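## Task

Move the cardboard box, the masking tape roll and the yellow sponge from the desk onto the top of the low shelf: box beneath the red sign, tape beneath the green sign, sponge beneath the yellow sign. The robot must not topple or be left tilted, and each item must stay put without the robot supporting it.

## Robot and tools

Robot: a simulated Rainbow Robotics RB-Y1. It has a two-wheel drive base with rear casters (0.66 m long, 0.58 m wide; front edge 0.10 m ahead of the wheel axle), a folding leg and torso, a head with three cameras (head_camera, left_wrist_camera, right_wrist_camera), and two seven-joint arms, each ending in a parallel gripper. A loose object may occasionally get nudged by the scene itself.

Frames: the base frame sits on the floor between the drive wheels, x forward, y left, z up. Reported chest, left_hand and right_hand positions are in this frame; a hand point is the midpoint between its finger pads, fingers point along the hand's -z and close along its x. Printed hand positions can be off, more so at full reach. base_odometry is relative to where the base started the scene, counts wheel rotation only (slip looks like travel), heading positive to the left, -3.142 to 3.142.

execute_actions: argument actions is a list holding zero or one action; an empty list just reports state and pictures. Optional cameras lists which images to return (head_camera, left_wrist_camera, right_wrist_camera or all; omitted or null means all, [] means none). An action may contain:
- base: exactly one key. translate_m is a straight drive offset in metres from the current spot, positive forward, -3 to 3. rotate_rad is an in-place turn offset in radians, positive counter-clockwise seen from above, -3.2 to 3.2. No sideways motion. A drive that would need more than 8.667 s is refused. Offsets count from the base position in the last reported state.
- joints: absolute targets keyed by joint name, one flat map covering both arms, torso, grippers and head. Radians except grippers (metres of opening). Ranges: torso_squat_rad 0 to 1.2 (larger lowers the level chest); torso_shift_rad -0.3 to 0.6 (positive pushes hips forward); torso_pitch_rad -0.2 to 1.4 (positive leans forward); torso_yaw_rad -1.5 to 1.5 (positive left). Combined torso rules: squat+shift <= 1.52; squat-shift+pitch <= 1.57; shift+0.5 pitch-0.4 squat <= 0.7; shift+0.3 pitch-0.5 squat <= 0.39; breaking one leaves the torso short and off_target. Shoulder_pitch -2.356 to 2.356 (0 hangs, negative raises forward). left_shoulder_roll_rad 0 to 3.141 (positive outward left); right_shoulder_roll_rad -3.141 to 0 (negative outward right). Shoulder_yaw -2.094 to 2.094, elbow -2.617 to 0.01 (negative bends forward), forearm_roll -3.141 to 3.141, wrist_pitch -1.57 to 1.919 (negative tips hand forward), hand_roll -2.705 to 2.705; on both arms yaw and rolls are positive toward the left / counter-clockwise from above. Grippers 0 to 0.1. head_pan_rad -0.523 to 0.523 (relative to chest, positive left); head_tilt_rad -0.35 to 1.57 (positive down). Done tolerance is ±0.02 rad, ±0.004 m for grippers.
- speeds: caps for this action only, translate_m 0.05 to 0.4 m/s, rotate_rad 0.1 to 1.509 rad/s (defaults are the maxima).
- min_time_s: 0.1 to 8, the shortest duration of each arm and head motion.
Top joint rates: arms 1 rad/s (wrist-end joints 1.5), head 1.5, squat and pitch 0.3, shift 0.15, yaw 0.6, grippers 0.1 m/s. One action runs at most 15 s. Joints left out may keep pushing toward earlier targets. Unknown keys or out-of-range values make the whole call refused with no motion.

wait: seconds 0 to 10; nothing new is commanded, then state and images come back. zoom_image: camera plus region [x0, y0, x1, y1] in pixels of that camera's latest full image, origin top-left, at most 504 by 504. read_manual: returns licence text only. finished_scene: scene 1 or 2; ends it for good and reports success, then gives the next task. Sending a reply with no tool call ends everything.

Results: joint_positions, hand and chest poses, base_odometry, and a pictures line naming the images in order. base_status and joint_status tell how each commanded motion ended: done (for the base, wheels turned the full amount, slip or not); off_target (rested short, maybe still pushing); time_out; contact_stop (torso or arm hit something firm or could not lift); stopped_with_arm (torso halted because an arm contact-stopped); limit_stop_at_own_body (self-collision guard stopped it before touching); limit_stop_at_<name> for other built-in limits; limit_stop_at_motor_heat. A contact_stop, time_out or stopped_with_arm stops the whole group (torso joints, or all of one arm) and they hold where they stopped. joint command not followed with a cause line means an arm's targets were withheld by the arm-collision check (the gripper still moves); those joints show not_followed and may be retried later. on_its_own describes uncommanded joints; held at is the held target. If a call reports a stop, remaining tool calls in that reply for the scene are skipped. After a stop, first back off the arm, then the torso, each in its own action. Special case: if both hands hold one item and the torso contact-stops instantly with nothing in the way, resend every arm joint at its reported value, then the torso command.

Grasping: command an opening at least 0.005 m narrower than the item; the gripper then reads off_target, which is expected.

Avoid: the base does not stop at furniture and may keep pushing; the bent leg can protrude past the base front, and a leg pressing furniture can slide the robot back unseen in odometry. Never let the arms strike or press each other (grippers included); a hard press ends the run. Each arm carries up to 3 kg; heavy loads held far forward can tip the robot with nothing to stop it. Contact torque at a joint's load limit (shoulders 64.4, elbow 33.1, wrist joints 23 N m) freezes the robot for 10 s. Holding loads heats motors: MOTOR HOT from 65 °C, an OVER-TEMPERATURE FAULT brakes the arm at 80 °C; resend targets afterwards. Avoid drops, slips, slams and hard pushes. The robot holds its last command while you think. Camera intrinsics and extrinsics are provided per camera in OpenCV form, with small errors that grow for wrist cameras.

Each tool is called after ">>>" as a command line: name --argument value for each argument, lists and objects as JSON in quotes; but a table of rows of numbers goes row by row, as --pt "numbers of a row", without its own name.

## Session

>>> execute_actions --actions '[]'

Scene clock: 0.00 s.
base_odometry: x=+0.000 y=+0.000 heading=+0.000 (m, m, rad; odometry frame)
base_status: not commanded
joint_positions: torso_squat_rad=+0.350 torso_shift_rad=+0.000 torso_pitch_rad=-0.001 torso_yaw_rad=+0.000 left_shoulder_pitch_rad=-0.004 left_shoulder_roll_rad=+0.047 left_shoulder_yaw_rad=+0.037 left_elbow_rad=-0.226 left_forearm_roll_rad=-0.035 left_wrist_pitch_rad=+0.038 left_hand_roll_rad=-0.031 left_gripper_m=+0.100 right_shoulder_pitch_rad=+0.026 right_shoulder_roll_rad=-0.050 right_shoulder_yaw_rad=-0.041 right_elbow_rad=-0.281 right_forearm_roll_rad=+0.037 right_wrist_pitch_rad=+0.046 right_hand_roll_rad=+0.055 right_gripper_m=+0.100 head_pan_rad=+0.001 head_tilt_rad=+0.399
joint_status: not commanded
chest: x=-0.2286 y=+0.0005 z=+1.2476 quat_wxyz=(+1.000, +0.000, +0.000, +0.000) (m; base frame)
left_hand: x=-0.1243 y=+0.2594 z=+0.5699 quat_wxyz=(+0.995, +0.028, -0.095, -0.017) (m; base frame)
right_hand: x=-0.1205 y=-0.2646 z=+0.5716 quat_wxyz=(+0.994, -0.034, -0.105, +0.024) (m; base frame)
pictures: head_camera, left_wrist_camera, right_wrist_camera
Images, in order (width x height): head_camera 896x504, left_wrist_camera 644x364, right_wrist_camera 644x364.

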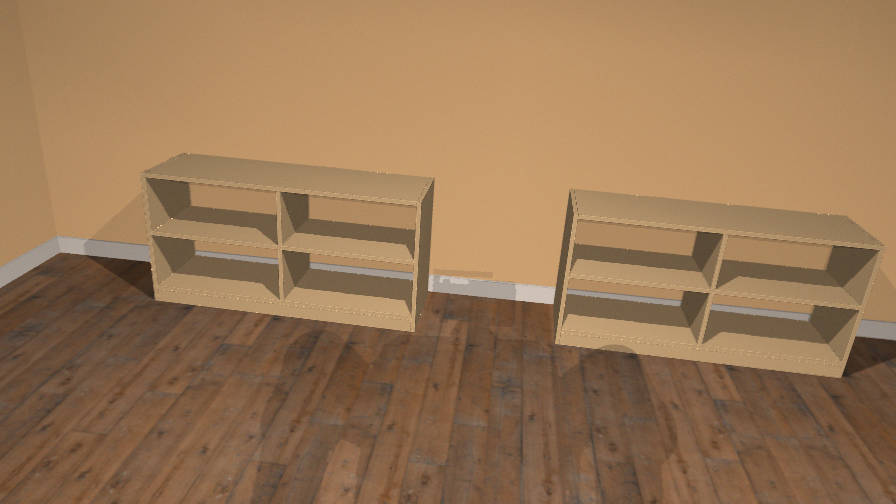

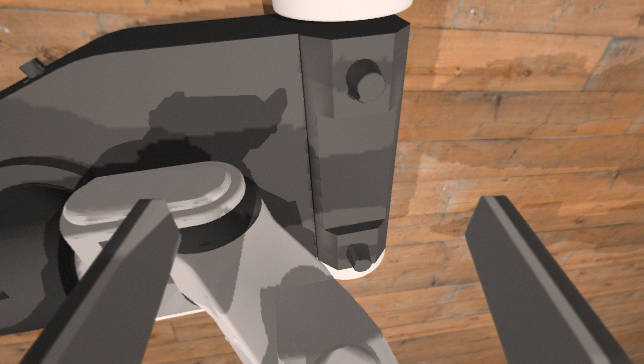

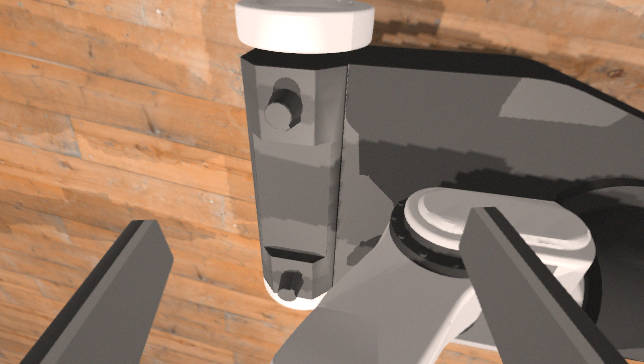

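>>> execute_actions --actions '[{"joints":{"head_tilt_rad":0.15,"head_pan_rad":-0.3}}]' --cameras '["head_camera"]'

>>> execute_actions --actions '[{"base":{"rotate_rad":-1.2},"joints":{"head_tilt_rad":0.3,"head_pan_rad":-0.3}}]' --cameras '["head_camera"]'

>>> execute_actions --actions '[{"base":{"rotate_rad":-1.2}}]' --cameras '["head_camera"]'

Scene clock: 1.03 s.
base_odometry: x=+0.000 y=+0.000 heading=+0.000 (m, m, rad; odometry frame)
base_status: not commanded
joint_positions: torso_squat_rad=+0.350 torso_shift_rad=+0.000 torso_pitch_rad=-0.001 torso_yaw_rad=+0.000 left_shoulder_pitch_rad=-0.004 left_shoulder_roll_rad=+0.047 left_shoulder_yaw_rad=+0.037 left_elbow_rad=-0.226 left_forearm_roll_rad=-0.035 left_wrist_pitch_rad=+0.038 left_hand_roll_rad=-0.031 left_gripper_m=+0.100 right_shoulder_pitch_rad=+0.026 right_shoulder_roll_rad=-0.050 right_shoulder_yaw_rad=-0.041 right_elbow_rad=-0.281 right_forearm_roll_rad=+0.037 right_wrist_pitch_rad=+0.046 right_hand_roll_rad=+0.055 right_gripper_m=+0.100 head_pan_rad=-0.300 head_tilt_rad=+0.150
joint_status: all done
chest: x=-0.2286 y=+0.0005 z=+1.2476 quat_wxyz=(+1.000, +0.000, +0.000, +0.000) (m; base frame)
left_hand: x=-0.1243 y=+0.2594 z=+0.5699 quat_wxyz=(+0.995, +0.028, -0.095, -0.017) (m; base frame)
right_hand: x=-0.1205 y=-0.2646 z=+0.5716 quat_wxyz=(+0.994, -0.034, -0.105, +0.024) (m; base frame)
pictures: head_camera
camera_calibration (this result's frames):
head_camera: T_world_to_cam=[[-0.339137, -0.938973, 0.0575881, -0.154164], [-0.151465, -0.00591628, -0.988445, 1.45378], [0.928463, -0.343941, -0.140215, 0.343734], [0, 0, 0, 1]] pos_world=[-0.15123, -0.0179309, 1.49406]
Images, in order (width x height): head_camera 896x504.

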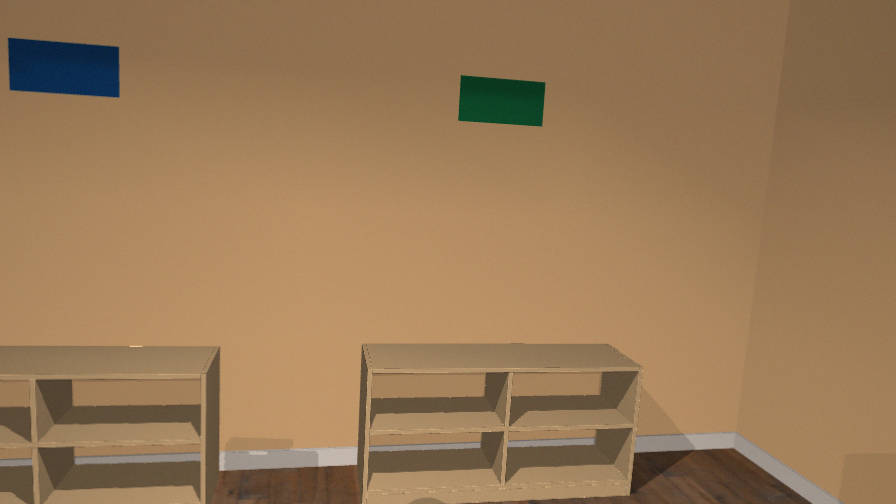

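Scene clock: 4.60 s.
base_odometry: x=+0.000 y=+0.000 heading=-1.200 (m, m, rad; odometry frame)
base_status: done
joint_positions: torso_squat_rad=+0.350 torso_shift_rad=+0.000 torso_pitch_rad=-0.001 torso_yaw_rad=+0.000 left_shoulder_pitch_rad=-0.004 left_shoulder_roll_rad=+0.047 left_shoulder_yaw_rad=+0.037 left_elbow_rad=-0.226 left_forearm_roll_rad=-0.035 left_wrist_pitch_rad=+0.038 left_hand_roll_rad=-0.031 left_gripper_m=+0.100 right_shoulder_pitch_rad=+0.026 right_shoulder_roll_rad=-0.050 right_shoulder_yaw_rad=-0.041 right_elbow_rad=-0.281 right_forearm_roll_rad=+0.037 right_wrist_pitch_rad=+0.046 right_hand_roll_rad=+0.055 right_gripper_m=+0.100 head_pan_rad=-0.300 head_tilt_rad=+0.300
joint_status: all done
chest: x=-0.2286 y=+0.0005 z=+1.2476 quat_wxyz=(+1.000, +0.000, +0.000, +0.000) (m; base frame)
left_hand: x=-0.1243 y=+0.2594 z=+0.5699 quat_wxyz=(+0.995, +0.028, -0.095, -0.017) (m; base frame)
right_hand: x=-0.1205 y=-0.2646 z=+0.5716 quat_wxyz=(+0.994, -0.034, -0.105, +0.024) (m; base frame)
pictures: head_camera
camera_calibration (this result's frames):
head_camera: T_world_to_cam=[[-0.33049, -0.941638, 0.0639808, -0.161614], [-0.290992, 0.0371735, -0.956003, 1.37793], [0.897831, -0.334567, -0.286295, 0.54888], [0, 0, 0, 1]] pos_world=[-0.145247, -0.0197669, 1.48479]
Images, in order (width x height): head_camera 896x504.

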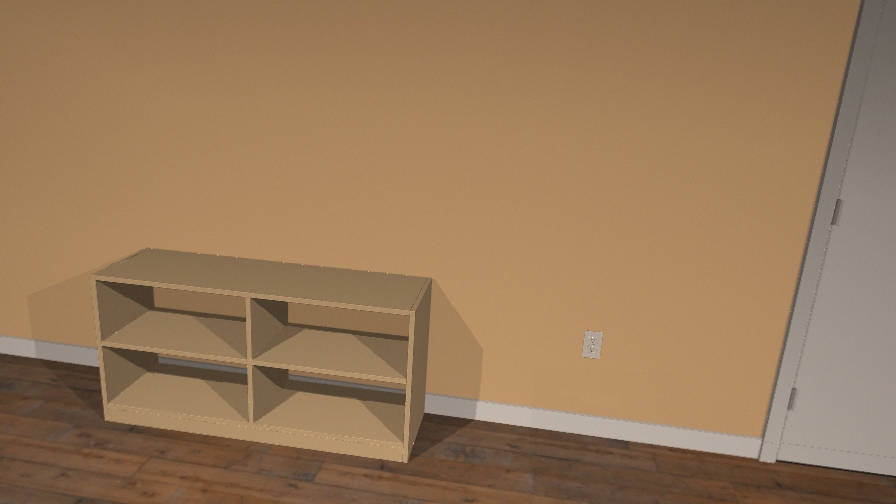

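Scene clock: 8.17 s.
base_odometry: x=+0.000 y=+0.000 heading=-2.399 (m, m, rad; odometry frame)
base_status: done
joint_positions: torso_squat_rad=+0.350 torso_shift_rad=+0.000 torso_pitch_rad=-0.001 torso_yaw_rad=+0.000 left_shoulder_pitch_rad=-0.004 left_shoulder_roll_rad=+0.047 left_shoulder_yaw_rad=+0.037 left_elbow_rad=-0.226 left_forearm_roll_rad=-0.035 left_wrist_pitch_rad=+0.038 left_hand_roll_rad=-0.031 left_gripper_m=+0.100 right_shoulder_pitch_rad=+0.026 right_shoulder_roll_rad=-0.050 right_shoulder_yaw_rad=-0.041 right_elbow_rad=-0.281 right_forearm_roll_rad=+0.037 right_wrist_pitch_rad=+0.046 right_hand_roll_rad=+0.055 right_gripper_m=+0.100 head_pan_rad=-0.300 head_tilt_rad=+0.300
joint_status: not commanded
chest: x=-0.2286 y=+0.0005 z=+1.2476 quat_wxyz=(+1.000, +0.000, +0.000, +0.000) (m; base frame)
left_hand: x=-0.1243 y=+0.2594 z=+0.5699 quat_wxyz=(+0.995, +0.028, -0.095, -0.017) (m; base frame)
right_hand: x=-0.1205 y=-0.2646 z=+0.5716 quat_wxyz=(+0.994, -0.034, -0.105, +0.024) (m; base frame)
pictures: head_camera
camera_calibration (this result's frames):
head_camera: T_world_to_cam=[[-0.33049, -0.941639, 0.0639763, -0.16161], [-0.29099, 0.0371776, -0.956003, 1.37793], [0.897831, -0.334566, -0.286294, 0.548881], [0, 0, 0, 1]] pos_world=[-0.145249, -0.0197696, 1.48479]
Images, in order (width x height): head_camera 896x504.

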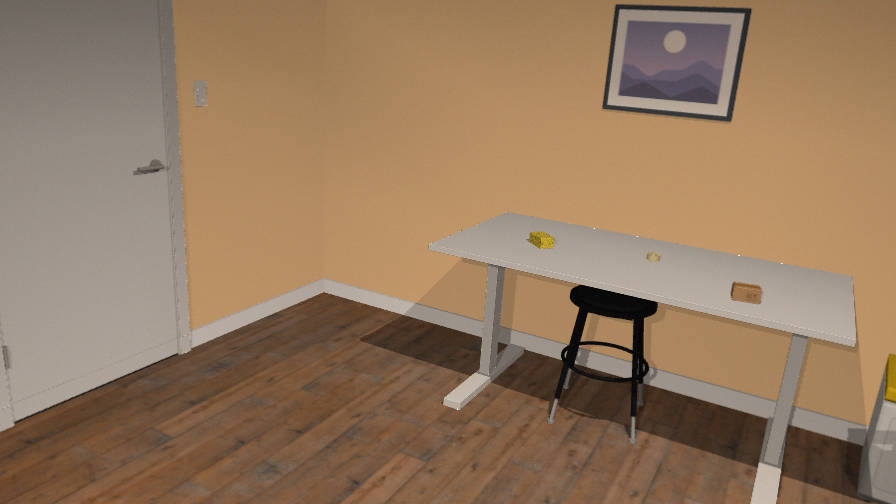

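>>> execute_actions --actions '[{"base":{"rotate_rad":-0.7},"joints":{"head_tilt_rad":0.15,"head_pan_rad":-0.52,"torso_yaw_rad":-0.7}}]' --cameras '["head_camera"]'

>>> execute_actions --actions '[{"joints":{"head_tilt_rad":0.45,"head_pan_rad":0,"torso_yaw_rad":0}}]' --cameras '["head_camera"]'

Scene clock: 11.13 s.
base_odometry: x=+0.000 y=+0.000 heading=-3.099 (m, m, rad; odometry frame)
base_status: done
joint_positions: torso_squat_rad=+0.350 torso_shift_rad=+0.000 torso_pitch_rad=-0.001 torso_yaw_rad=-0.700 left_shoulder_pitch_rad=-0.004 left_shoulder_roll_rad=+0.047 left_shoulder_yaw_rad=+0.037 left_elbow_rad=-0.226 left_forearm_roll_rad=-0.035 left_wrist_pitch_rad=+0.038 left_hand_roll_rad=-0.031 left_gripper_m=+0.100 right_shoulder_pitch_rad=+0.026 right_shoulder_roll_rad=-0.050 right_shoulder_yaw_rad=-0.041 right_elbow_rad=-0.281 right_forearm_roll_rad=+0.037 right_wrist_pitch_rad=+0.046 right_hand_roll_rad=+0.055 right_gripper_m=+0.100 head_pan_rad=-0.520 head_tilt_rad=+0.150
joint_status: all done
chest: x=-0.2286 y=+0.0005 z=+1.2476 quat_wxyz=(+0.939, +0.000, -0.001, -0.343) (m; base frame)
left_hand: x=+0.0186 y=+0.1314 z=+0.5701 quat_wxyz=(+0.929, -0.006, -0.100, -0.357) (m; base frame)
right_hand: x=-0.3165 y=-0.2715 z=+0.5714 quat_wxyz=(+0.942, -0.068, -0.087, -0.318) (m; base frame)
pictures: head_camera
camera_calibration (this result's frames):
head_camera: T_world_to_cam=[[-0.952706, -0.2986, 0.0564712, -0.289033], [-0.0953723, 0.117347, -0.988501, 1.46655], [0.28854, -0.947136, -0.140276, 0.199985], [0, 0, 0, 1]] pos_world=[-0.193199, -0.0689883, 1.49406]
Images, in order (width x height): head_camera 896x504.

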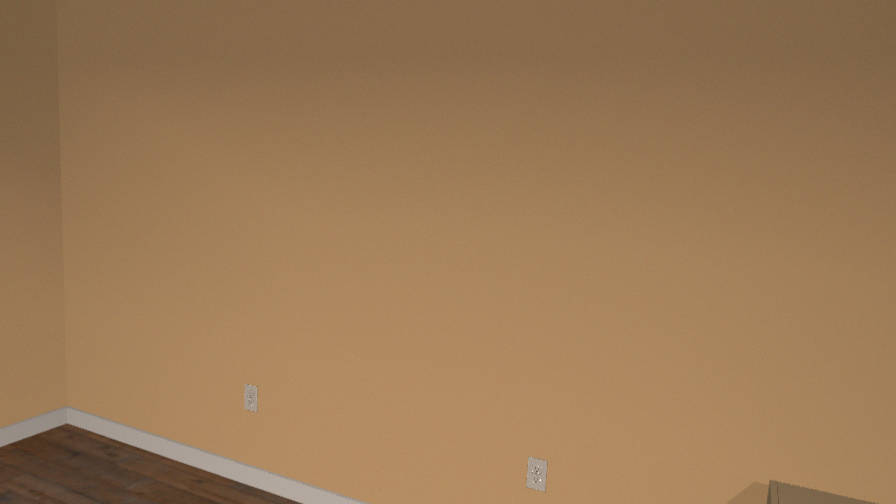

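Scene clock: 13.13 s.
base_odometry: x=+0.000 y=+0.000 heading=-3.099 (m, m, rad; odometry frame)
base_status: not commanded
joint_positions: torso_squat_rad=+0.350 torso_shift_rad=+0.000 torso_pitch_rad=-0.001 torso_yaw_rad=+0.000 left_shoulder_pitch_rad=-0.004 left_shoulder_roll_rad=+0.047 left_shoulder_yaw_rad=+0.037 left_elbow_rad=-0.226 left_forearm_roll_rad=-0.035 left_wrist_pitch_rad=+0.038 left_hand_roll_rad=-0.031 left_gripper_m=+0.100 right_shoulder_pitch_rad=+0.026 right_shoulder_roll_rad=-0.050 right_shoulder_yaw_rad=-0.041 right_elbow_rad=-0.281 right_forearm_roll_rad=+0.037 right_wrist_pitch_rad=+0.046 right_hand_roll_rad=+0.055 right_gripper_m=+0.100 head_pan_rad=+0.000 head_tilt_rad=+0.450
joint_status: all done
chest: x=-0.2286 y=+0.0005 z=+1.2476 quat_wxyz=(+1.000, +0.000, +0.000, +0.000) (m; base frame)
left_hand: x=-0.1241 y=+0.2593 z=+0.5699 quat_wxyz=(+0.995, +0.028, -0.095, -0.017) (m; base frame)
right_hand: x=-0.1205 y=-0.2647 z=+0.5716 quat_wxyz=(+0.994, -0.034, -0.105, +0.024) (m; base frame)
pictures: head_camera
camera_calibration (this result's frames):
head_camera: T_world_to_cam=[[-0.0280373, -0.997204, 0.0692683, -0.106681], [-0.428829, -0.050596, -0.901968, 1.27126], [0.902951, -0.054993, -0.426211, 0.752297], [0, 0, 0, 1]] pos_world=[-0.137125, -0.000690763, 1.47466]
Images, in order (width x height): head_camera 896x504.

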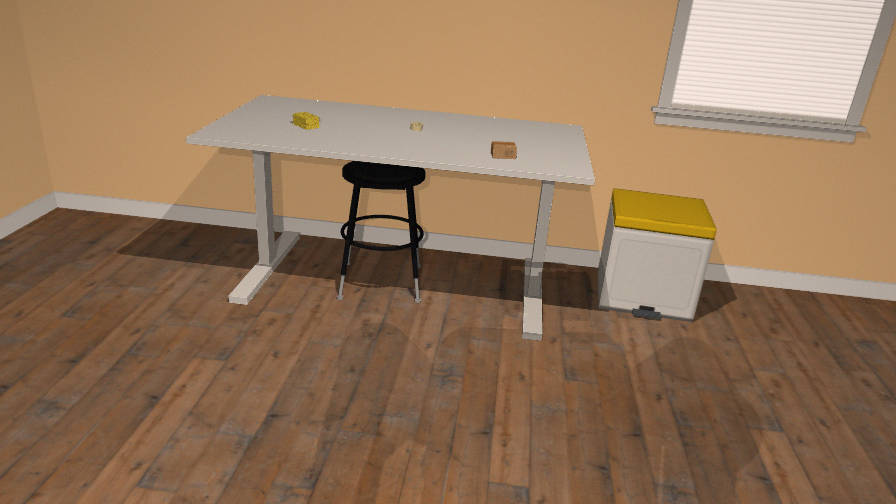

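>>> execute_actions --actions '[{"base":{"translate_m":1.3}}]' --cameras '[]'

>>> execute_actions --actions '[{"base":{"rotate_rad":-0.146},"joints":{"head_tilt_rad":0.7}}]' --cameras '["head_camera"]'

Scene clock: 18.10 s.
base_odometry: x=-1.299 y=-0.055 heading=-3.100 (m, m, rad; odometry frame)
base_status: done
joint_positions: torso_squat_rad=+0.350 torso_shift_rad=+0.000 torso_pitch_rad=-0.001 torso_yaw_rad=+0.000 left_shoulder_pitch_rad=-0.004 left_shoulder_roll_rad=+0.047 left_shoulder_yaw_rad=+0.037 left_elbow_rad=-0.226 left_forearm_roll_rad=-0.035 left_wrist_pitch_rad=+0.038 left_hand_roll_rad=-0.031 left_gripper_m=+0.100 right_shoulder_pitch_rad=+0.026 right_shoulder_roll_rad=-0.050 right_shoulder_yaw_rad=-0.041 right_elbow_rad=-0.281 right_forearm_roll_rad=+0.037 right_wrist_pitch_rad=+0.046 right_hand_roll_rad=+0.055 right_gripper_m=+0.100 head_pan_rad=+0.000 head_tilt_rad=+0.450
joint_status: not commanded
chest: x=-0.2286 y=+0.0005 z=+1.2476 quat_wxyz=(+1.000, +0.000, +0.000, +0.000) (m; base frame)
left_hand: x=-0.1241 y=+0.2594 z=+0.5699 quat_wxyz=(+0.995, +0.028, -0.095, -0.017) (m; base frame)
right_hand: x=-0.1205 y=-0.2647 z=+0.5716 quat_wxyz=(+0.994, -0.034, -0.105, +0.024) (m; base frame)
pictures: none
No camera images: the call's "cameras" was empty. Leave "cameras" out to get every camera's image.

Scene clock: 19.77 s.
base_odometry: x=-1.299 y=-0.055 heading=+3.038 (m, m, rad; odometry frame)
base_status: done
joint_positions: torso_squat_rad=+0.350 torso_shift_rad=+0.000 torso_pitch_rad=-0.001 torso_yaw_rad=+0.000 left_shoulder_pitch_rad=-0.004 left_shoulder_roll_rad=+0.047 left_shoulder_yaw_rad=+0.037 left_elbow_rad=-0.226 left_forearm_roll_rad=-0.035 left_wrist_pitch_rad=+0.038 left_hand_roll_rad=-0.031 left_gripper_m=+0.100 right_shoulder_pitch_rad=+0.026 right_shoulder_roll_rad=-0.050 right_shoulder_yaw_rad=-0.041 right_elbow_rad=-0.281 right_forearm_roll_rad=+0.037 right_wrist_pitch_rad=+0.046 right_hand_roll_rad=+0.055 right_gripper_m=+0.100 head_pan_rad=+0.000 head_tilt_rad=+0.700
joint_status: all done
chest: x=-0.2286 y=+0.0005 z=+1.2476 quat_wxyz=(+1.000, +0.000, +0.000, +0.000) (m; base frame)
left_hand: x=-0.1241 y=+0.2593 z=+0.5699 quat_wxyz=(+0.995, +0.028, -0.095, -0.017) (m; base frame)
right_hand: x=-0.1205 y=-0.2647 z=+0.5716 quat_wxyz=(+0.994, -0.034, -0.105, +0.024) (m; base frame)
pictures: head_camera
camera_calibration (this result's frames):
head_camera: T_world_to_cam=[[-0.0102363, -0.997201, 0.0740661, -0.109953], [-0.638735, -0.0504687, -0.76777, 1.03363], [0.769359, -0.0551677, -0.63643, 1.02893], [0, 0, 0, 1]] pos_world=[-0.132529, -0.000715788, 1.45658]
Images, in order (width x height): head_camera 896x504.

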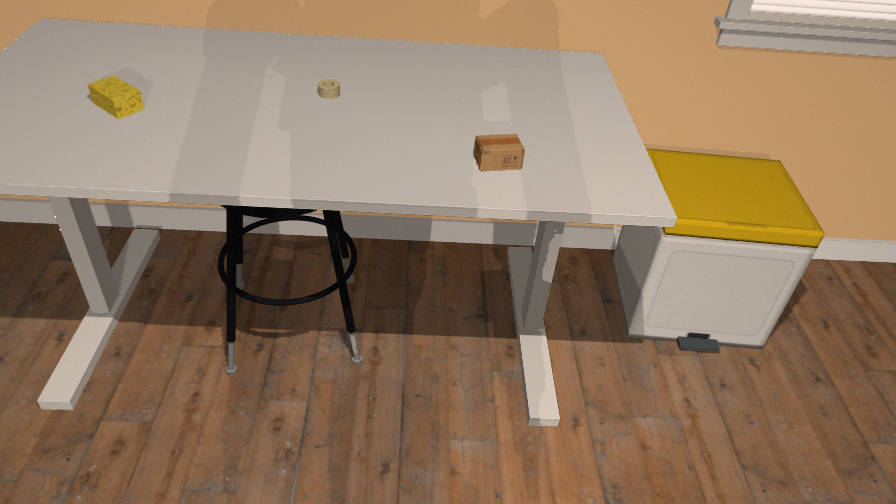

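>>> execute_actions --actions '[{"joints":{"torso_pitch_rad":0.8,"torso_squat_rad":0.2,"head_tilt_rad":0.3,"left_shoulder_pitch_rad":-1.27,"left_shoulder_roll_rad":0.3,"left_shoulder_yaw_rad":0,"left_elbow_rad":-1.31,"left_forearm_roll_rad":0,"left_wrist_pitch_rad":1.78,"left_hand_roll_rad":0,"right_shoulder_pitch_rad":-1.27,"right_shoulder_roll_rad":-0.3,"right_shoulder_yaw_rad":0,"right_elbow_rad":-1.31,"right_forearm_roll_rad":0,"right_wrist_pitch_rad":1.78,"right_hand_roll_rad":0}}]' --cameras '["head_camera"]'

Scene clock: 24.10 s.
base_odometry: x=-1.299 y=-0.055 heading=+3.038 (m, m, rad; odometry frame)
base_status: not commanded
joint_positions: torso_squat_rad=+0.200 torso_shift_rad=-0.001 torso_pitch_rad=+0.800 torso_yaw_rad=+0.000 left_shoulder_pitch_rad=-1.270 left_shoulder_roll_rad=+0.300 left_shoulder_yaw_rad=+0.000 left_elbow_rad=-1.310 left_forearm_roll_rad=+0.000 left_wrist_pitch_rad=+1.780 left_hand_roll_rad=+0.000 left_gripper_m=+0.100 right_shoulder_pitch_rad=-1.270 right_shoulder_roll_rad=-0.300 right_shoulder_yaw_rad=-0.001 right_elbow_rad=-1.310 right_forearm_roll_rad=+0.000 right_wrist_pitch_rad=+1.780 right_hand_roll_rad=+0.000 right_gripper_m=+0.100 head_pan_rad=+0.000 head_tilt_rad=+0.300
joint_status: all done
chest: x=-0.0064 y=+0.0005 z=+1.1822 quat_wxyz=(+0.921, +0.000, +0.389, +0.000) (m; base frame)
left_hand: x=+0.4540 y=+0.1979 z=+0.7927 quat_wxyz=(+0.986, +0.099, +0.004, -0.135) (m; base frame)
right_hand: x=+0.4541 y=-0.1973 z=+0.7930 quat_wxyz=(+0.986, -0.100, +0.004, +0.135) (m; base frame)
pictures: head_camera
camera_calibration (this result's frames):
head_camera: T_world_to_cam=[[0.0194843, -0.997205, 0.0721243, -0.097817], [-0.887605, -0.0504563, -0.457833, 0.78731], [0.460193, -0.0550973, -0.886108, 1.03553], [0, 0, 0, 1]] pos_world=[0.224182, -0.000763918, 1.2851]
Images, in order (width x height): head_camera 896x504.

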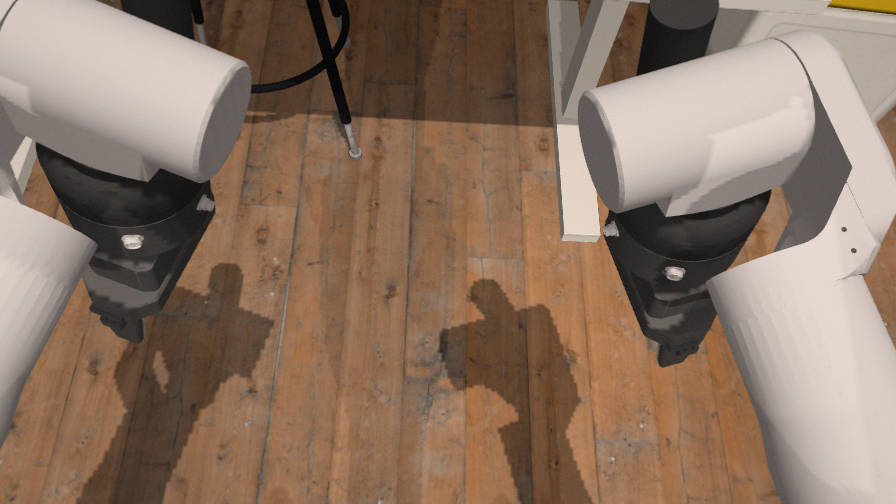

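>>> execute_actions --actions '[{"joints":{"torso_squat_rad":0.1,"left_shoulder_pitch_rad":-1.5,"left_elbow_rad":-1.1,"left_forearm_roll_rad":0.2,"left_wrist_pitch_rad":1.8,"left_hand_roll_rad":0.27,"right_shoulder_pitch_rad":-1.5,"right_elbow_rad":-1.1,"right_forearm_roll_rad":-0.2,"right_wrist_pitch_rad":1.8,"right_hand_roll_rad":-0.27}}]' --cameras '[]'

Scene clock: 26.23 s.
base_odometry: x=-1.299 y=-0.055 heading=+3.038 (m, m, rad; odometry frame)
base_status: not commanded
joint_positions: torso_squat_rad=+0.100 torso_shift_rad=-0.001 torso_pitch_rad=+0.800 torso_yaw_rad=+0.000 left_shoulder_pitch_rad=-1.500 left_shoulder_roll_rad=+0.300 left_shoulder_yaw_rad=+0.000 left_elbow_rad=-1.100 left_forearm_roll_rad=+0.200 left_wrist_pitch_rad=+1.800 left_hand_roll_rad=+0.270 left_gripper_m=+0.100 right_shoulder_pitch_rad=-1.500 right_shoulder_roll_rad=-0.300 right_shoulder_yaw_rad=+0.000 right_elbow_rad=-1.100 right_forearm_roll_rad=-0.200 right_wrist_pitch_rad=+1.800 right_hand_roll_rad=-0.270 right_gripper_m=+0.100 head_pan_rad=+0.000 head_tilt_rad=+0.300
joint_status: all done
chest: x=-0.0065 y=+0.0005 z=+1.1926 quat_wxyz=(+0.921, +0.000, +0.389, +0.000) (m; base frame)
left_hand: x=+0.4856 y=+0.1319 z=+0.8415 quat_wxyz=(+0.999, +0.008, +0.019, -0.027) (m; base frame)
right_hand: x=+0.4858 y=-0.1310 z=+0.8418 quat_wxyz=(+0.999, -0.009, +0.019, +0.027) (m; base frame)
pictures: none
No camera images: the call's "cameras" was empty. Leave "cameras" out to get every camera's image.

>>> execute_actions --actions '[{"base":{"translate_m":0.53},"joints":{"left_shoulder_pitch_rad":-1.6,"left_shoulder_roll_rad":0.44,"left_wrist_pitch_rad":1.87,"right_shoulder_pitch_rad":-1.6,"right_shoulder_roll_rad":-0.39,"right_wrist_pitch_rad":1.87}}]'

Scene clock: 29.17 s.
base_odometry: x=-1.826 y=+0.000 heading=+3.038 (m, m, rad; odometry frame)
base_status: done
joint_positions: torso_squat_rad=+0.100 torso_shift_rad=-0.001 torso_pitch_rad=+0.800 torso_yaw_rad=+0.000 left_shoulder_pitch_rad=-1.600 left_shoulder_roll_rad=+0.440 left_shoulder_yaw_rad=+0.000 left_elbow_rad=-1.100 left_forearm_roll_rad=+0.200 left_wrist_pitch_rad=+1.870 left_hand_roll_rad=+0.270 left_gripper_m=+0.100 right_shoulder_pitch_rad=-1.600 right_shoulder_roll_rad=-0.390 right_shoulder_yaw_rad=+0.000 right_elbow_rad=-1.100 right_forearm_roll_rad=-0.200 right_wrist_pitch_rad=+1.870 right_hand_roll_rad=-0.270 right_gripper_m=+0.100 head_pan_rad=+0.000 head_tilt_rad=+0.300
joint_status: all done
chest: x=-0.0065 y=+0.0005 z=+1.1927 quat_wxyz=(+0.921, +0.000, +0.389, +0.000) (m; base frame)
left_hand: x=+0.5273 y=+0.1937 z=+0.9024 quat_wxyz=(+0.998, +0.055, -0.017, +0.009) (m; base frame)
right_hand: x=+0.5202 y=-0.1654 z=+0.8960 quat_wxyz=(+0.999, -0.039, -0.009, +0.008) (m; base frame)
pictures: head_camera, left_wrist_camera, right_wrist_camera
camera_calibration (this result's frames):
head_camera: T_world_to_cam=[[0.0194618, -0.997207, 0.072112, -0.098568], [-0.887561, -0.050436, -0.457921, 0.792153], [0.460279, -0.0550919, -0.886063, 1.04479], [0, 0, 0, 1]] pos_world=[0.224107, -0.000780067, 1.2956]
left_wrist_camera: T_world_to_cam=[[0.999516, -0.0159472, 0.0266967, -0.539708], [-0.0285874, -0.809081, 0.587002, -0.327321], [0.0122387, -0.587481, -0.809145, 0.923465], [0, 0, 0, 1]] pos_world=[0.518788, 0.269082, 0.953763]
right_wrist_camera: T_world_to_cam=[[-0.999986, 0.00407474, -0.00344207, 0.5235], [0.00157607, 0.842214, 0.53914, -0.311733], [0.00509581, 0.539127, -0.842209, 0.928575], [0, 0, 0, 1]] pos_world=[0.519252, -0.240208, 0.951924]
Images, in order (width x height): head_camera 896x504, left_wrist_camera 644x364, right_wrist_camera 644x364.

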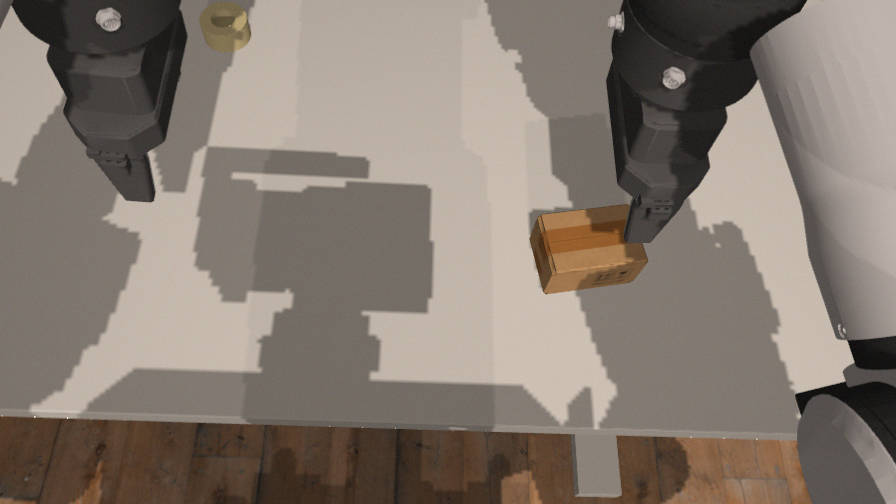

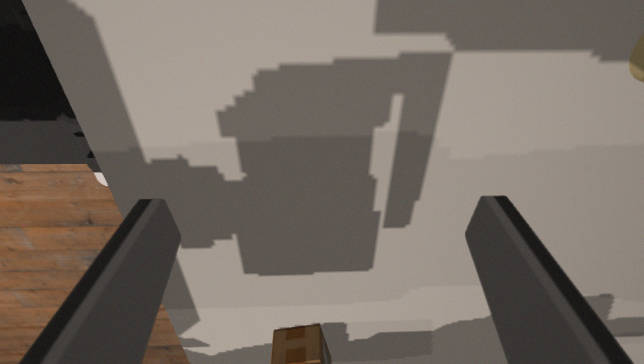

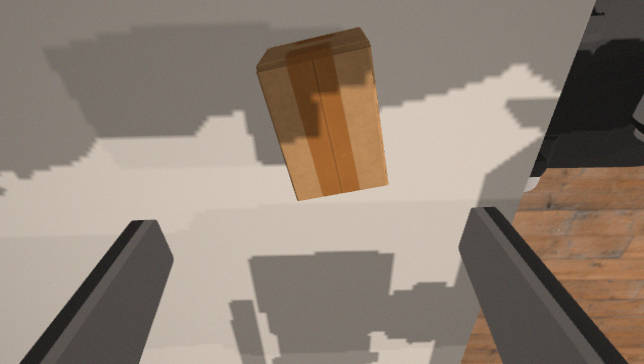

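>>> execute_actions --actions '[{"joints":{"torso_squat_rad":0.5,"right_hand_roll_rad":-0.07,"left_shoulder_pitch_rad":-1.7}}]' --cameras '["head_camera","right_wrist_camera"]'

Scene clock: 31.57 s.
base_odometry: x=-1.826 y=+0.000 heading=+3.038 (m, m, rad; odometry frame)
base_status: not commanded
joint_positions: torso_squat_rad=+0.500 torso_shift_rad=-0.001 torso_pitch_rad=+0.800 torso_yaw_rad=+0.000 left_shoulder_pitch_rad=-1.700 left_shoulder_roll_rad=+0.440 left_shoulder_yaw_rad=+0.000 left_elbow_rad=-1.100 left_forearm_roll_rad=+0.200 left_wrist_pitch_rad=+1.870 left_hand_roll_rad=+0.270 left_gripper_m=+0.100 right_shoulder_pitch_rad=-1.600 right_shoulder_roll_rad=-0.390 right_shoulder_yaw_rad=+0.000 right_elbow_rad=-1.100 right_forearm_roll_rad=-0.200 right_wrist_pitch_rad=+1.870 right_hand_roll_rad=-0.070 right_gripper_m=+0.100 head_pan_rad=+0.000 head_tilt_rad=+0.300
joint_status: all done
chest: x=-0.0065 y=+0.0004 z=+1.1105 quat_wxyz=(+0.921, +0.000, +0.389, +0.000) (m; base frame)
left_hand: x=+0.5569 y=+0.1740 z=+0.8674 quat_wxyz=(+0.997, +0.042, -0.064, +0.000) (m; base frame)
right_hand: x=+0.5202 y=-0.1654 z=+0.8137 quat_wxyz=(+0.993, -0.039, -0.005, +0.108) (m; base frame)
pictures: head_camera, right_wrist_camera
camera_calibration (this result's frames):
head_camera: T_world_to_cam=[[0.0194397, -0.99721, 0.0720712, -0.0926512], [-0.887565, -0.0503972, -0.457917, 0.754555], [0.460272, -0.0550661, -0.886069, 0.971939], [0, 0, 0, 1]] pos_world=[0.224162, -0.000844344, 1.21341]
right_wrist_camera: T_world_to_cam=[[-0.980962, -0.193812, 0.0122425, 0.467874], [-0.157035, 0.828746, 0.537141, -0.185434], [-0.11425, 0.524992, -0.843404, 0.920106], [0, 0, 0, 1]] pos_world=[0.534969, -0.238691, 0.869897]
Images, in order (width x height): head_camera 896x504, right_wrist_camera 644x364.

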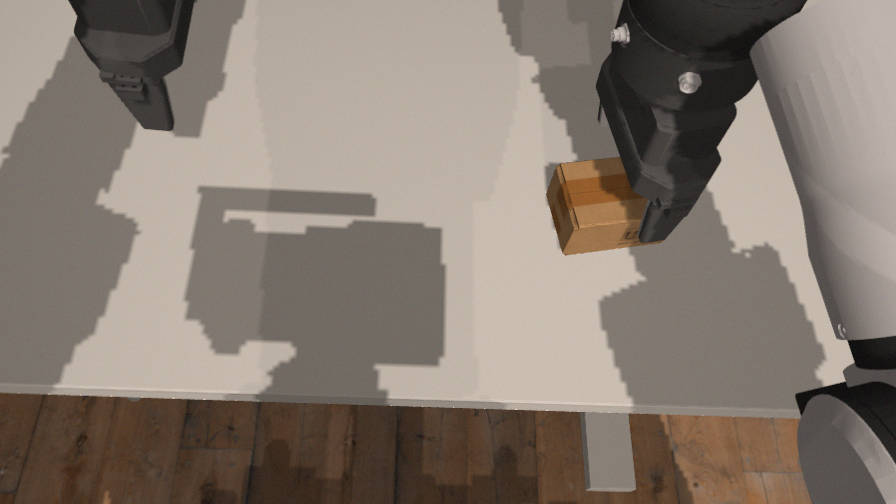

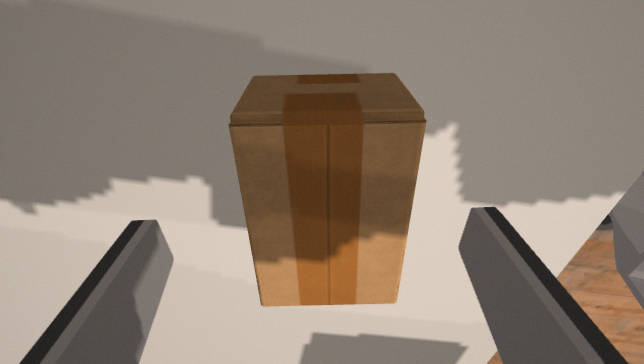

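>>> execute_actions --actions '[{"joints":{"torso_squat_rad":0.6}}]' --cameras '["right_wrist_camera"]'

>>> execute_actions --actions '[{"joints":{"right_gripper_m":0.04}}]' --cameras '["head_camera","right_wrist_camera"]'

Scene clock: 32.83 s.
base_odometry: x=-1.826 y=+0.000 heading=+3.038 (m, m, rad; odometry frame)
base_status: not commanded
joint_positions: torso_squat_rad=+0.600 torso_shift_rad=-0.001 torso_pitch_rad=+0.800 torso_yaw_rad=+0.000 left_shoulder_pitch_rad=-1.700 left_shoulder_roll_rad=+0.440 left_shoulder_yaw_rad=+0.000 left_elbow_rad=-1.100 left_forearm_roll_rad=+0.200 left_wrist_pitch_rad=+1.870 left_hand_roll_rad=+0.270 left_gripper_m=+0.100 right_shoulder_pitch_rad=-1.600 right_shoulder_roll_rad=-0.390 right_shoulder_yaw_rad=+0.000 right_elbow_rad=-1.100 right_forearm_roll_rad=-0.200 right_wrist_pitch_rad=+1.870 right_hand_roll_rad=-0.070 right_gripper_m=+0.100 head_pan_rad=+0.000 head_tilt_rad=+0.300
joint_status: all done
chest: x=-0.0064 y=+0.0004 z=+1.0739 quat_wxyz=(+0.921, +0.000, +0.389, +0.000) (m; base frame)
left_hand: x=+0.5569 y=+0.1740 z=+0.8308 quat_wxyz=(+0.997, +0.042, -0.064, +0.000) (m; base frame)
right_hand: x=+0.5202 y=-0.1655 z=+0.7771 quat_wxyz=(+0.993, -0.039, -0.005, +0.108) (m; base frame)
pictures: right_wrist_camera
camera_calibration (this result's frames):
right_wrist_camera: T_world_to_cam=[[-0.980963, -0.193808, 0.0122909, 0.468303], [-0.157005, 0.828749, 0.537144, -0.165776], [-0.114289, 0.524989, -0.843401, 0.889264], [0, 0, 0, 1]] pos_world=[0.534993, -0.238706, 0.833296]
Images, in order (width x height): right_wrist_camera 644x364.

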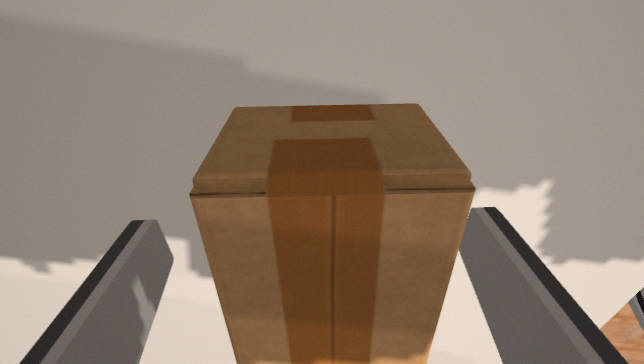

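Scene clock: 33.93 s.
base_odometry: x=-1.826 y=+0.000 heading=+3.038 (m, m, rad; odometry frame)
base_status: not commanded
joint_positions: torso_squat_rad=+0.600 torso_shift_rad=-0.001 torso_pitch_rad=+0.800 torso_yaw_rad=+0.000 left_shoulder_pitch_rad=-1.700 left_shoulder_roll_rad=+0.440 left_shoulder_yaw_rad=+0.000 left_elbow_rad=-1.100 left_forearm_roll_rad=+0.200 left_wrist_pitch_rad=+1.870 left_hand_roll_rad=+0.270 left_gripper_m=+0.100 right_shoulder_pitch_rad=-1.600 right_shoulder_roll_rad=-0.390 right_shoulder_yaw_rad=+0.000 right_elbow_rad=-1.100 right_forearm_roll_rad=-0.200 right_wrist_pitch_rad=+1.870 right_hand_roll_rad=-0.070 right_gripper_m=+0.060 head_pan_rad=+0.000 head_tilt_rad=+0.300
joint_status: right_gripper_m off_target (ended at +0.060, target +0.040)
chest: x=-0.0064 y=+0.0004 z=+1.0739 quat_wxyz=(+0.921, +0.000, +0.389, +0.000) (m; base frame)
left_hand: x=+0.5569 y=+0.1740 z=+0.8308 quat_wxyz=(+0.997, +0.042, -0.064, +0.000) (m; base frame)
right_hand: x=+0.5202 y=-0.1655 z=+0.7771 quat_wxyz=(+0.993, -0.039, -0.005, +0.108) (m; base frame)
pictures: head_camera, right_wrist_camera
camera_calibration (this result's frames):
head_camera: T_world_to_cam=[[0.0194415, -0.99721, 0.0720709, -0.0900278], [-0.887579, -0.050397, -0.45789, 0.737806], [0.460244, -0.0550666, -0.886083, 0.939527], [0, 0, 0, 1]] pos_world=[0.2242, -0.000856858, 1.17682]
right_wrist_camera: T_world_to_cam=[[-0.980963, -0.193808, 0.012294, 0.4683], [-0.157003, 0.82875, 0.537144, -0.165777], [-0.114291, 0.524988, -0.843401, 0.889265], [0, 0, 0, 1]] pos_world=[0.534992, -0.238707, 0.833296]
Images, in order (width x height): head_camera 896x504, right_wrist_camera 644x364.

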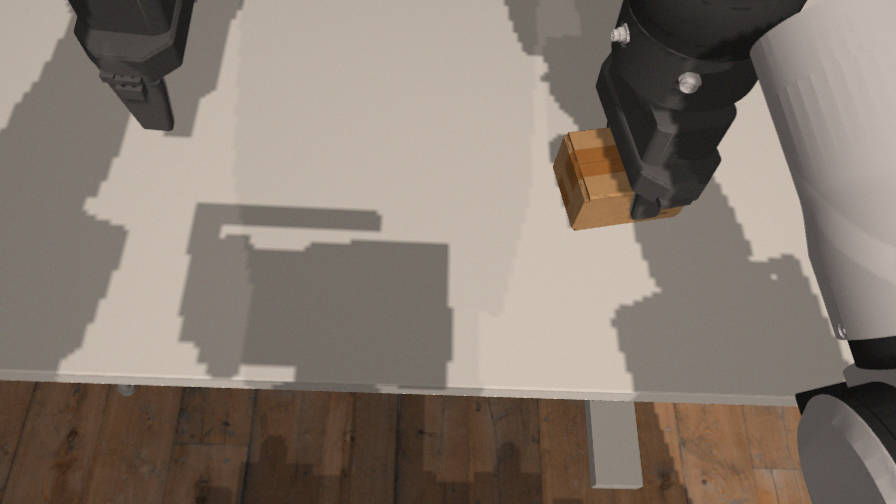

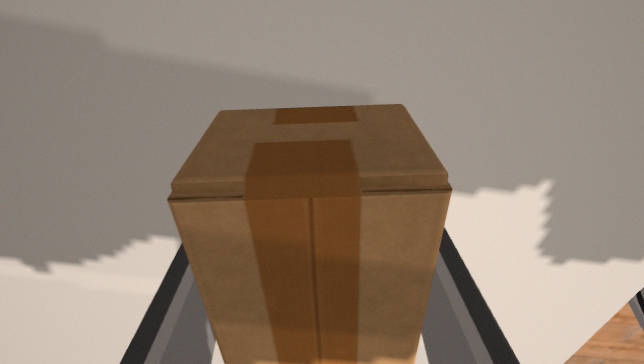

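Lift, then advance to the tape.

>>> execute_actions --actions '[{"joints":{"torso_squat_rad":0.4,"right_shoulder_pitch_rad":-1.75,"left_shoulder_pitch_rad":-1.6}}]' --cameras '[]'

>>> execute_actions --actions '[{"base":{"translate_m":0.22}}]'

Scene clock: 35.50 s.
base_odometry: x=-1.826 y=+0.000 heading=+3.038 (m, m, rad; odometry frame)
base_status: not commanded
joint_positions: torso_squat_rad=+0.400 torso_shift_rad=-0.001 torso_pitch_rad=+0.800 torso_yaw_rad=+0.000 left_shoulder_pitch_rad=-1.600 left_shoulder_roll_rad=+0.440 left_shoulder_yaw_rad=+0.000 left_elbow_rad=-1.100 left_forearm_roll_rad=+0.200 left_wrist_pitch_rad=+1.870 left_hand_roll_rad=+0.270 left_gripper_m=+0.100 right_shoulder_pitch_rad=-1.750 right_shoulder_roll_rad=-0.390 right_shoulder_yaw_rad=+0.000 right_elbow_rad=-1.100 right_forearm_roll_rad=-0.200 right_wrist_pitch_rad=+1.870 right_hand_roll_rad=-0.070 right_gripper_m=+0.060 head_pan_rad=+0.000 head_tilt_rad=+0.300
joint_status: all done
chest: x=-0.0065 y=+0.0005 z=+1.1409 quat_wxyz=(+0.921, +0.000, +0.389, +0.000) (m; base frame)
left_hand: x=+0.5273 y=+0.1937 z=+0.8505 quat_wxyz=(+0.998, +0.055, -0.017, +0.009) (m; base frame)
right_hand: x=+0.5624 y=-0.1360 z=+0.9159 quat_wxyz=(+0.989, -0.029, -0.078, +0.122) (m; base frame)
pictures: none
No camera images: the call's "cameras" was empty. Leave "cameras" out to get every camera's image.

Scene clock: 37.53 s.
base_odometry: x=-2.045 y=+0.023 heading=+3.038 (m, m, rad; odometry frame)
base_status: done
joint_positions: torso_squat_rad=+0.400 torso_shift_rad=-0.001 torso_pitch_rad=+0.800 torso_yaw_rad=+0.000 left_shoulder_pitch_rad=-1.600 left_shoulder_roll_rad=+0.440 left_shoulder_yaw_rad=+0.000 left_elbow_rad=-1.100 left_forearm_roll_rad=+0.200 left_wrist_pitch_rad=+1.870 left_hand_roll_rad=+0.270 left_gripper_m=+0.100 right_shoulder_pitch_rad=-1.750 right_shoulder_roll_rad=-0.390 right_shoulder_yaw_rad=+0.000 right_elbow_rad=-1.100 right_forearm_roll_rad=-0.200 right_wrist_pitch_rad=+1.870 right_hand_roll_rad=-0.070 right_gripper_m=+0.060 head_pan_rad=+0.000 head_tilt_rad=+0.300
joint_status: not commanded
chest: x=-0.0065 y=+0.0005 z=+1.1409 quat_wxyz=(+0.921, +0.000, +0.389, +0.000) (m; base frame)
left_hand: x=+0.5273 y=+0.1937 z=+0.8505 quat_wxyz=(+0.998, +0.055, -0.017, +0.009) (m; base frame)
right_hand: x=+0.5624 y=-0.1360 z=+0.9158 quat_wxyz=(+0.989, -0.029, -0.078, +0.122) (m; base frame)
pictures: head_camera, left_wrist_camera, right_wrist_camera
camera_calibration (this result's frames):
head_camera: T_world_to_cam=[[0.0195089, -0.997201, 0.07218, -0.0948901], [-0.887598, -0.0505045, -0.457842, 0.768408], [0.460206, -0.0551348, -0.886099, 0.998923], [0, 0, 0, 1]] pos_world=[0.224178, -0.000741027, 1.2438]
left_wrist_camera: T_world_to_cam=[[0.999521, -0.0159487, 0.026533, -0.5382], [-0.028494, -0.809006, 0.587109, -0.297056], [0.0121017, -0.587584, -0.809073, 0.881528], [0, 0, 0, 1]] pos_world=[0.518809, 0.269068, 0.901905]
right_wrist_camera: T_world_to_cam=[[-0.964912, -0.226621, -0.132618, 0.632914], [-0.262112, 0.801417, 0.537613, -0.20306], [-0.0155521, 0.55351, -0.832697, 0.934156], [0, 0, 0, 1]] pos_world=[0.57201, -0.210897, 0.970972]
Images, in order (width x height): head_camera 896x504, left_wrist_camera 644x364, right_wrist_camera 644x364.

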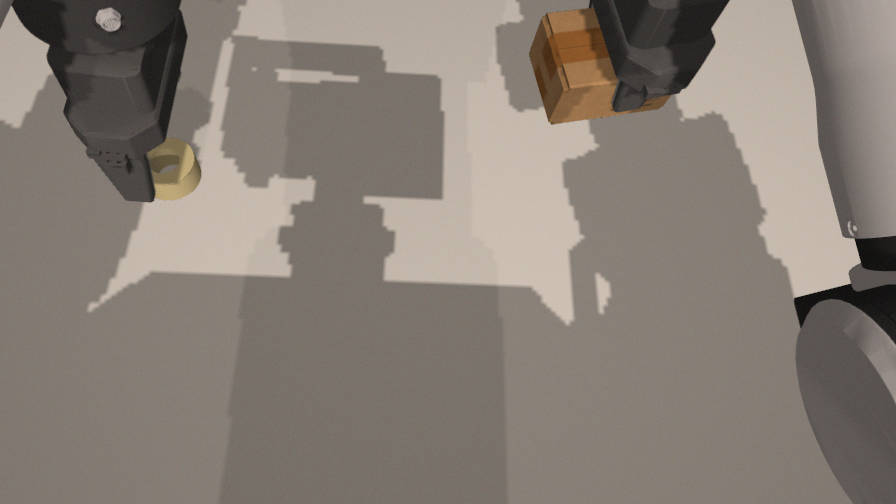

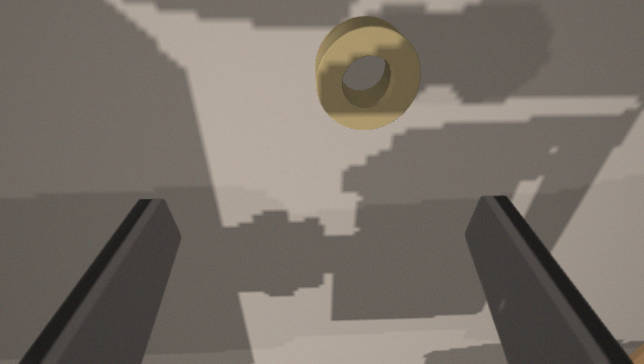

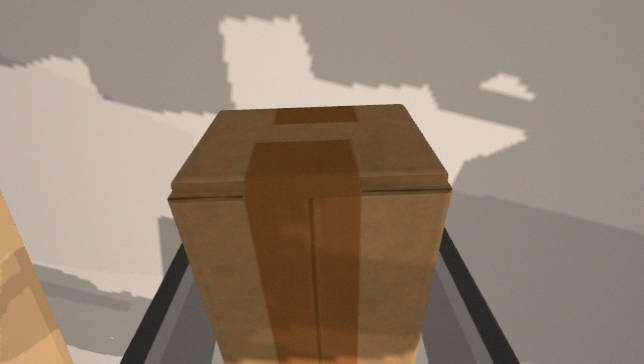

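>>> execute_actions --actions '[{"base":{"translate_m":0.015},"joints":{"left_shoulder_roll_rad":0.48,"torso_squat_rad":0.55}}]' --cameras '["head_camera","left_wrist_camera"]'

Scene clock: 39.00 s.
base_odometry: x=-2.060 y=+0.025 heading=+3.038 (m, m, rad; odometry frame)
base_status: done
joint_positions: torso_squat_rad=+0.550 torso_shift_rad=-0.001 torso_pitch_rad=+0.800 torso_yaw_rad=+0.000 left_shoulder_pitch_rad=-1.600 left_shoulder_roll_rad=+0.480 left_shoulder_yaw_rad=+0.000 left_elbow_rad=-1.100 left_forearm_roll_rad=+0.200 left_wrist_pitch_rad=+1.870 left_hand_roll_rad=+0.270 left_gripper_m=+0.100 right_shoulder_pitch_rad=-1.750 right_shoulder_roll_rad=-0.390 right_shoulder_yaw_rad=+0.000 right_elbow_rad=-1.100 right_forearm_roll_rad=-0.200 right_wrist_pitch_rad=+1.870 right_hand_roll_rad=-0.070 right_gripper_m=+0.060 head_pan_rad=+0.000 head_tilt_rad=+0.300
joint_status: all done
chest: x=-0.0064 y=+0.0004 z=+1.0929 quat_wxyz=(+0.921, +0.000, +0.389, +0.000) (m; base frame)
left_hand: x=+0.5325 y=+0.2156 z=+0.8088 quat_wxyz=(+0.997, +0.068, -0.023, +0.023) (m; base frame)
right_hand: x=+0.5625 y=-0.1361 z=+0.8679 quat_wxyz=(+0.989, -0.028, -0.078, +0.122) (m; base frame)
pictures: head_camera, left_wrist_camera
camera_calibration (this result's frames):
head_camera: T_world_to_cam=[[0.0194741, -0.997208, 0.0720932, -0.0913956], [-0.88759, -0.0504347, -0.457864, 0.746491], [0.460222, -0.0550727, -0.886094, 0.956399], [0, 0, 0, 1]] pos_world=[0.224203, -0.000819893, 1.19584]
left_wrist_camera: T_world_to_cam=[[0.999138, 0.0101951, 0.0402367, -0.558443], [-0.0143508, -0.824743, 0.565325, -0.241187], [0.0389485, -0.565415, -0.823886, 0.85345], [0, 0, 0, 1]] pos_world=[0.52126, 0.28933, 0.861965]
Images, in order (width x height): head_camera 896x504, left_wrist_camera 644x364.

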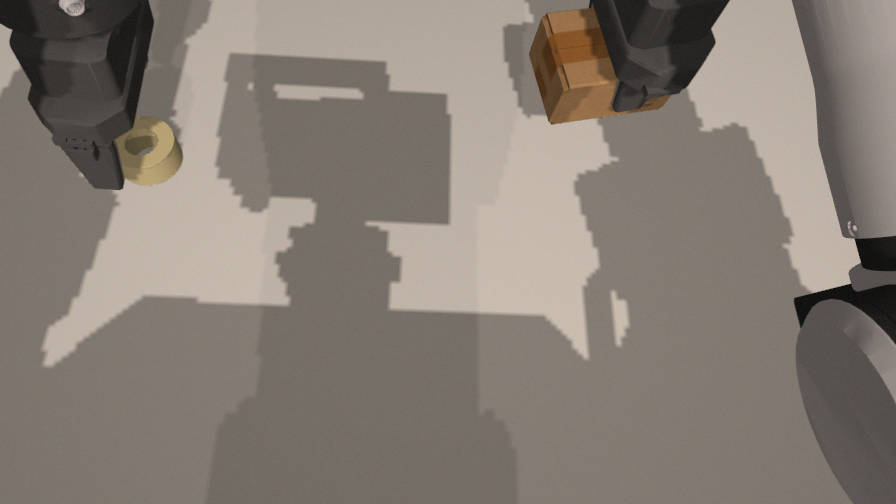

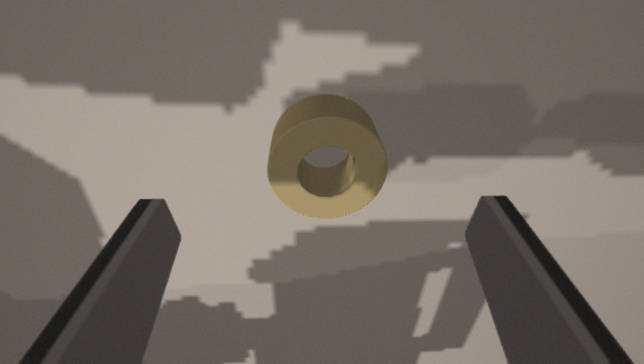

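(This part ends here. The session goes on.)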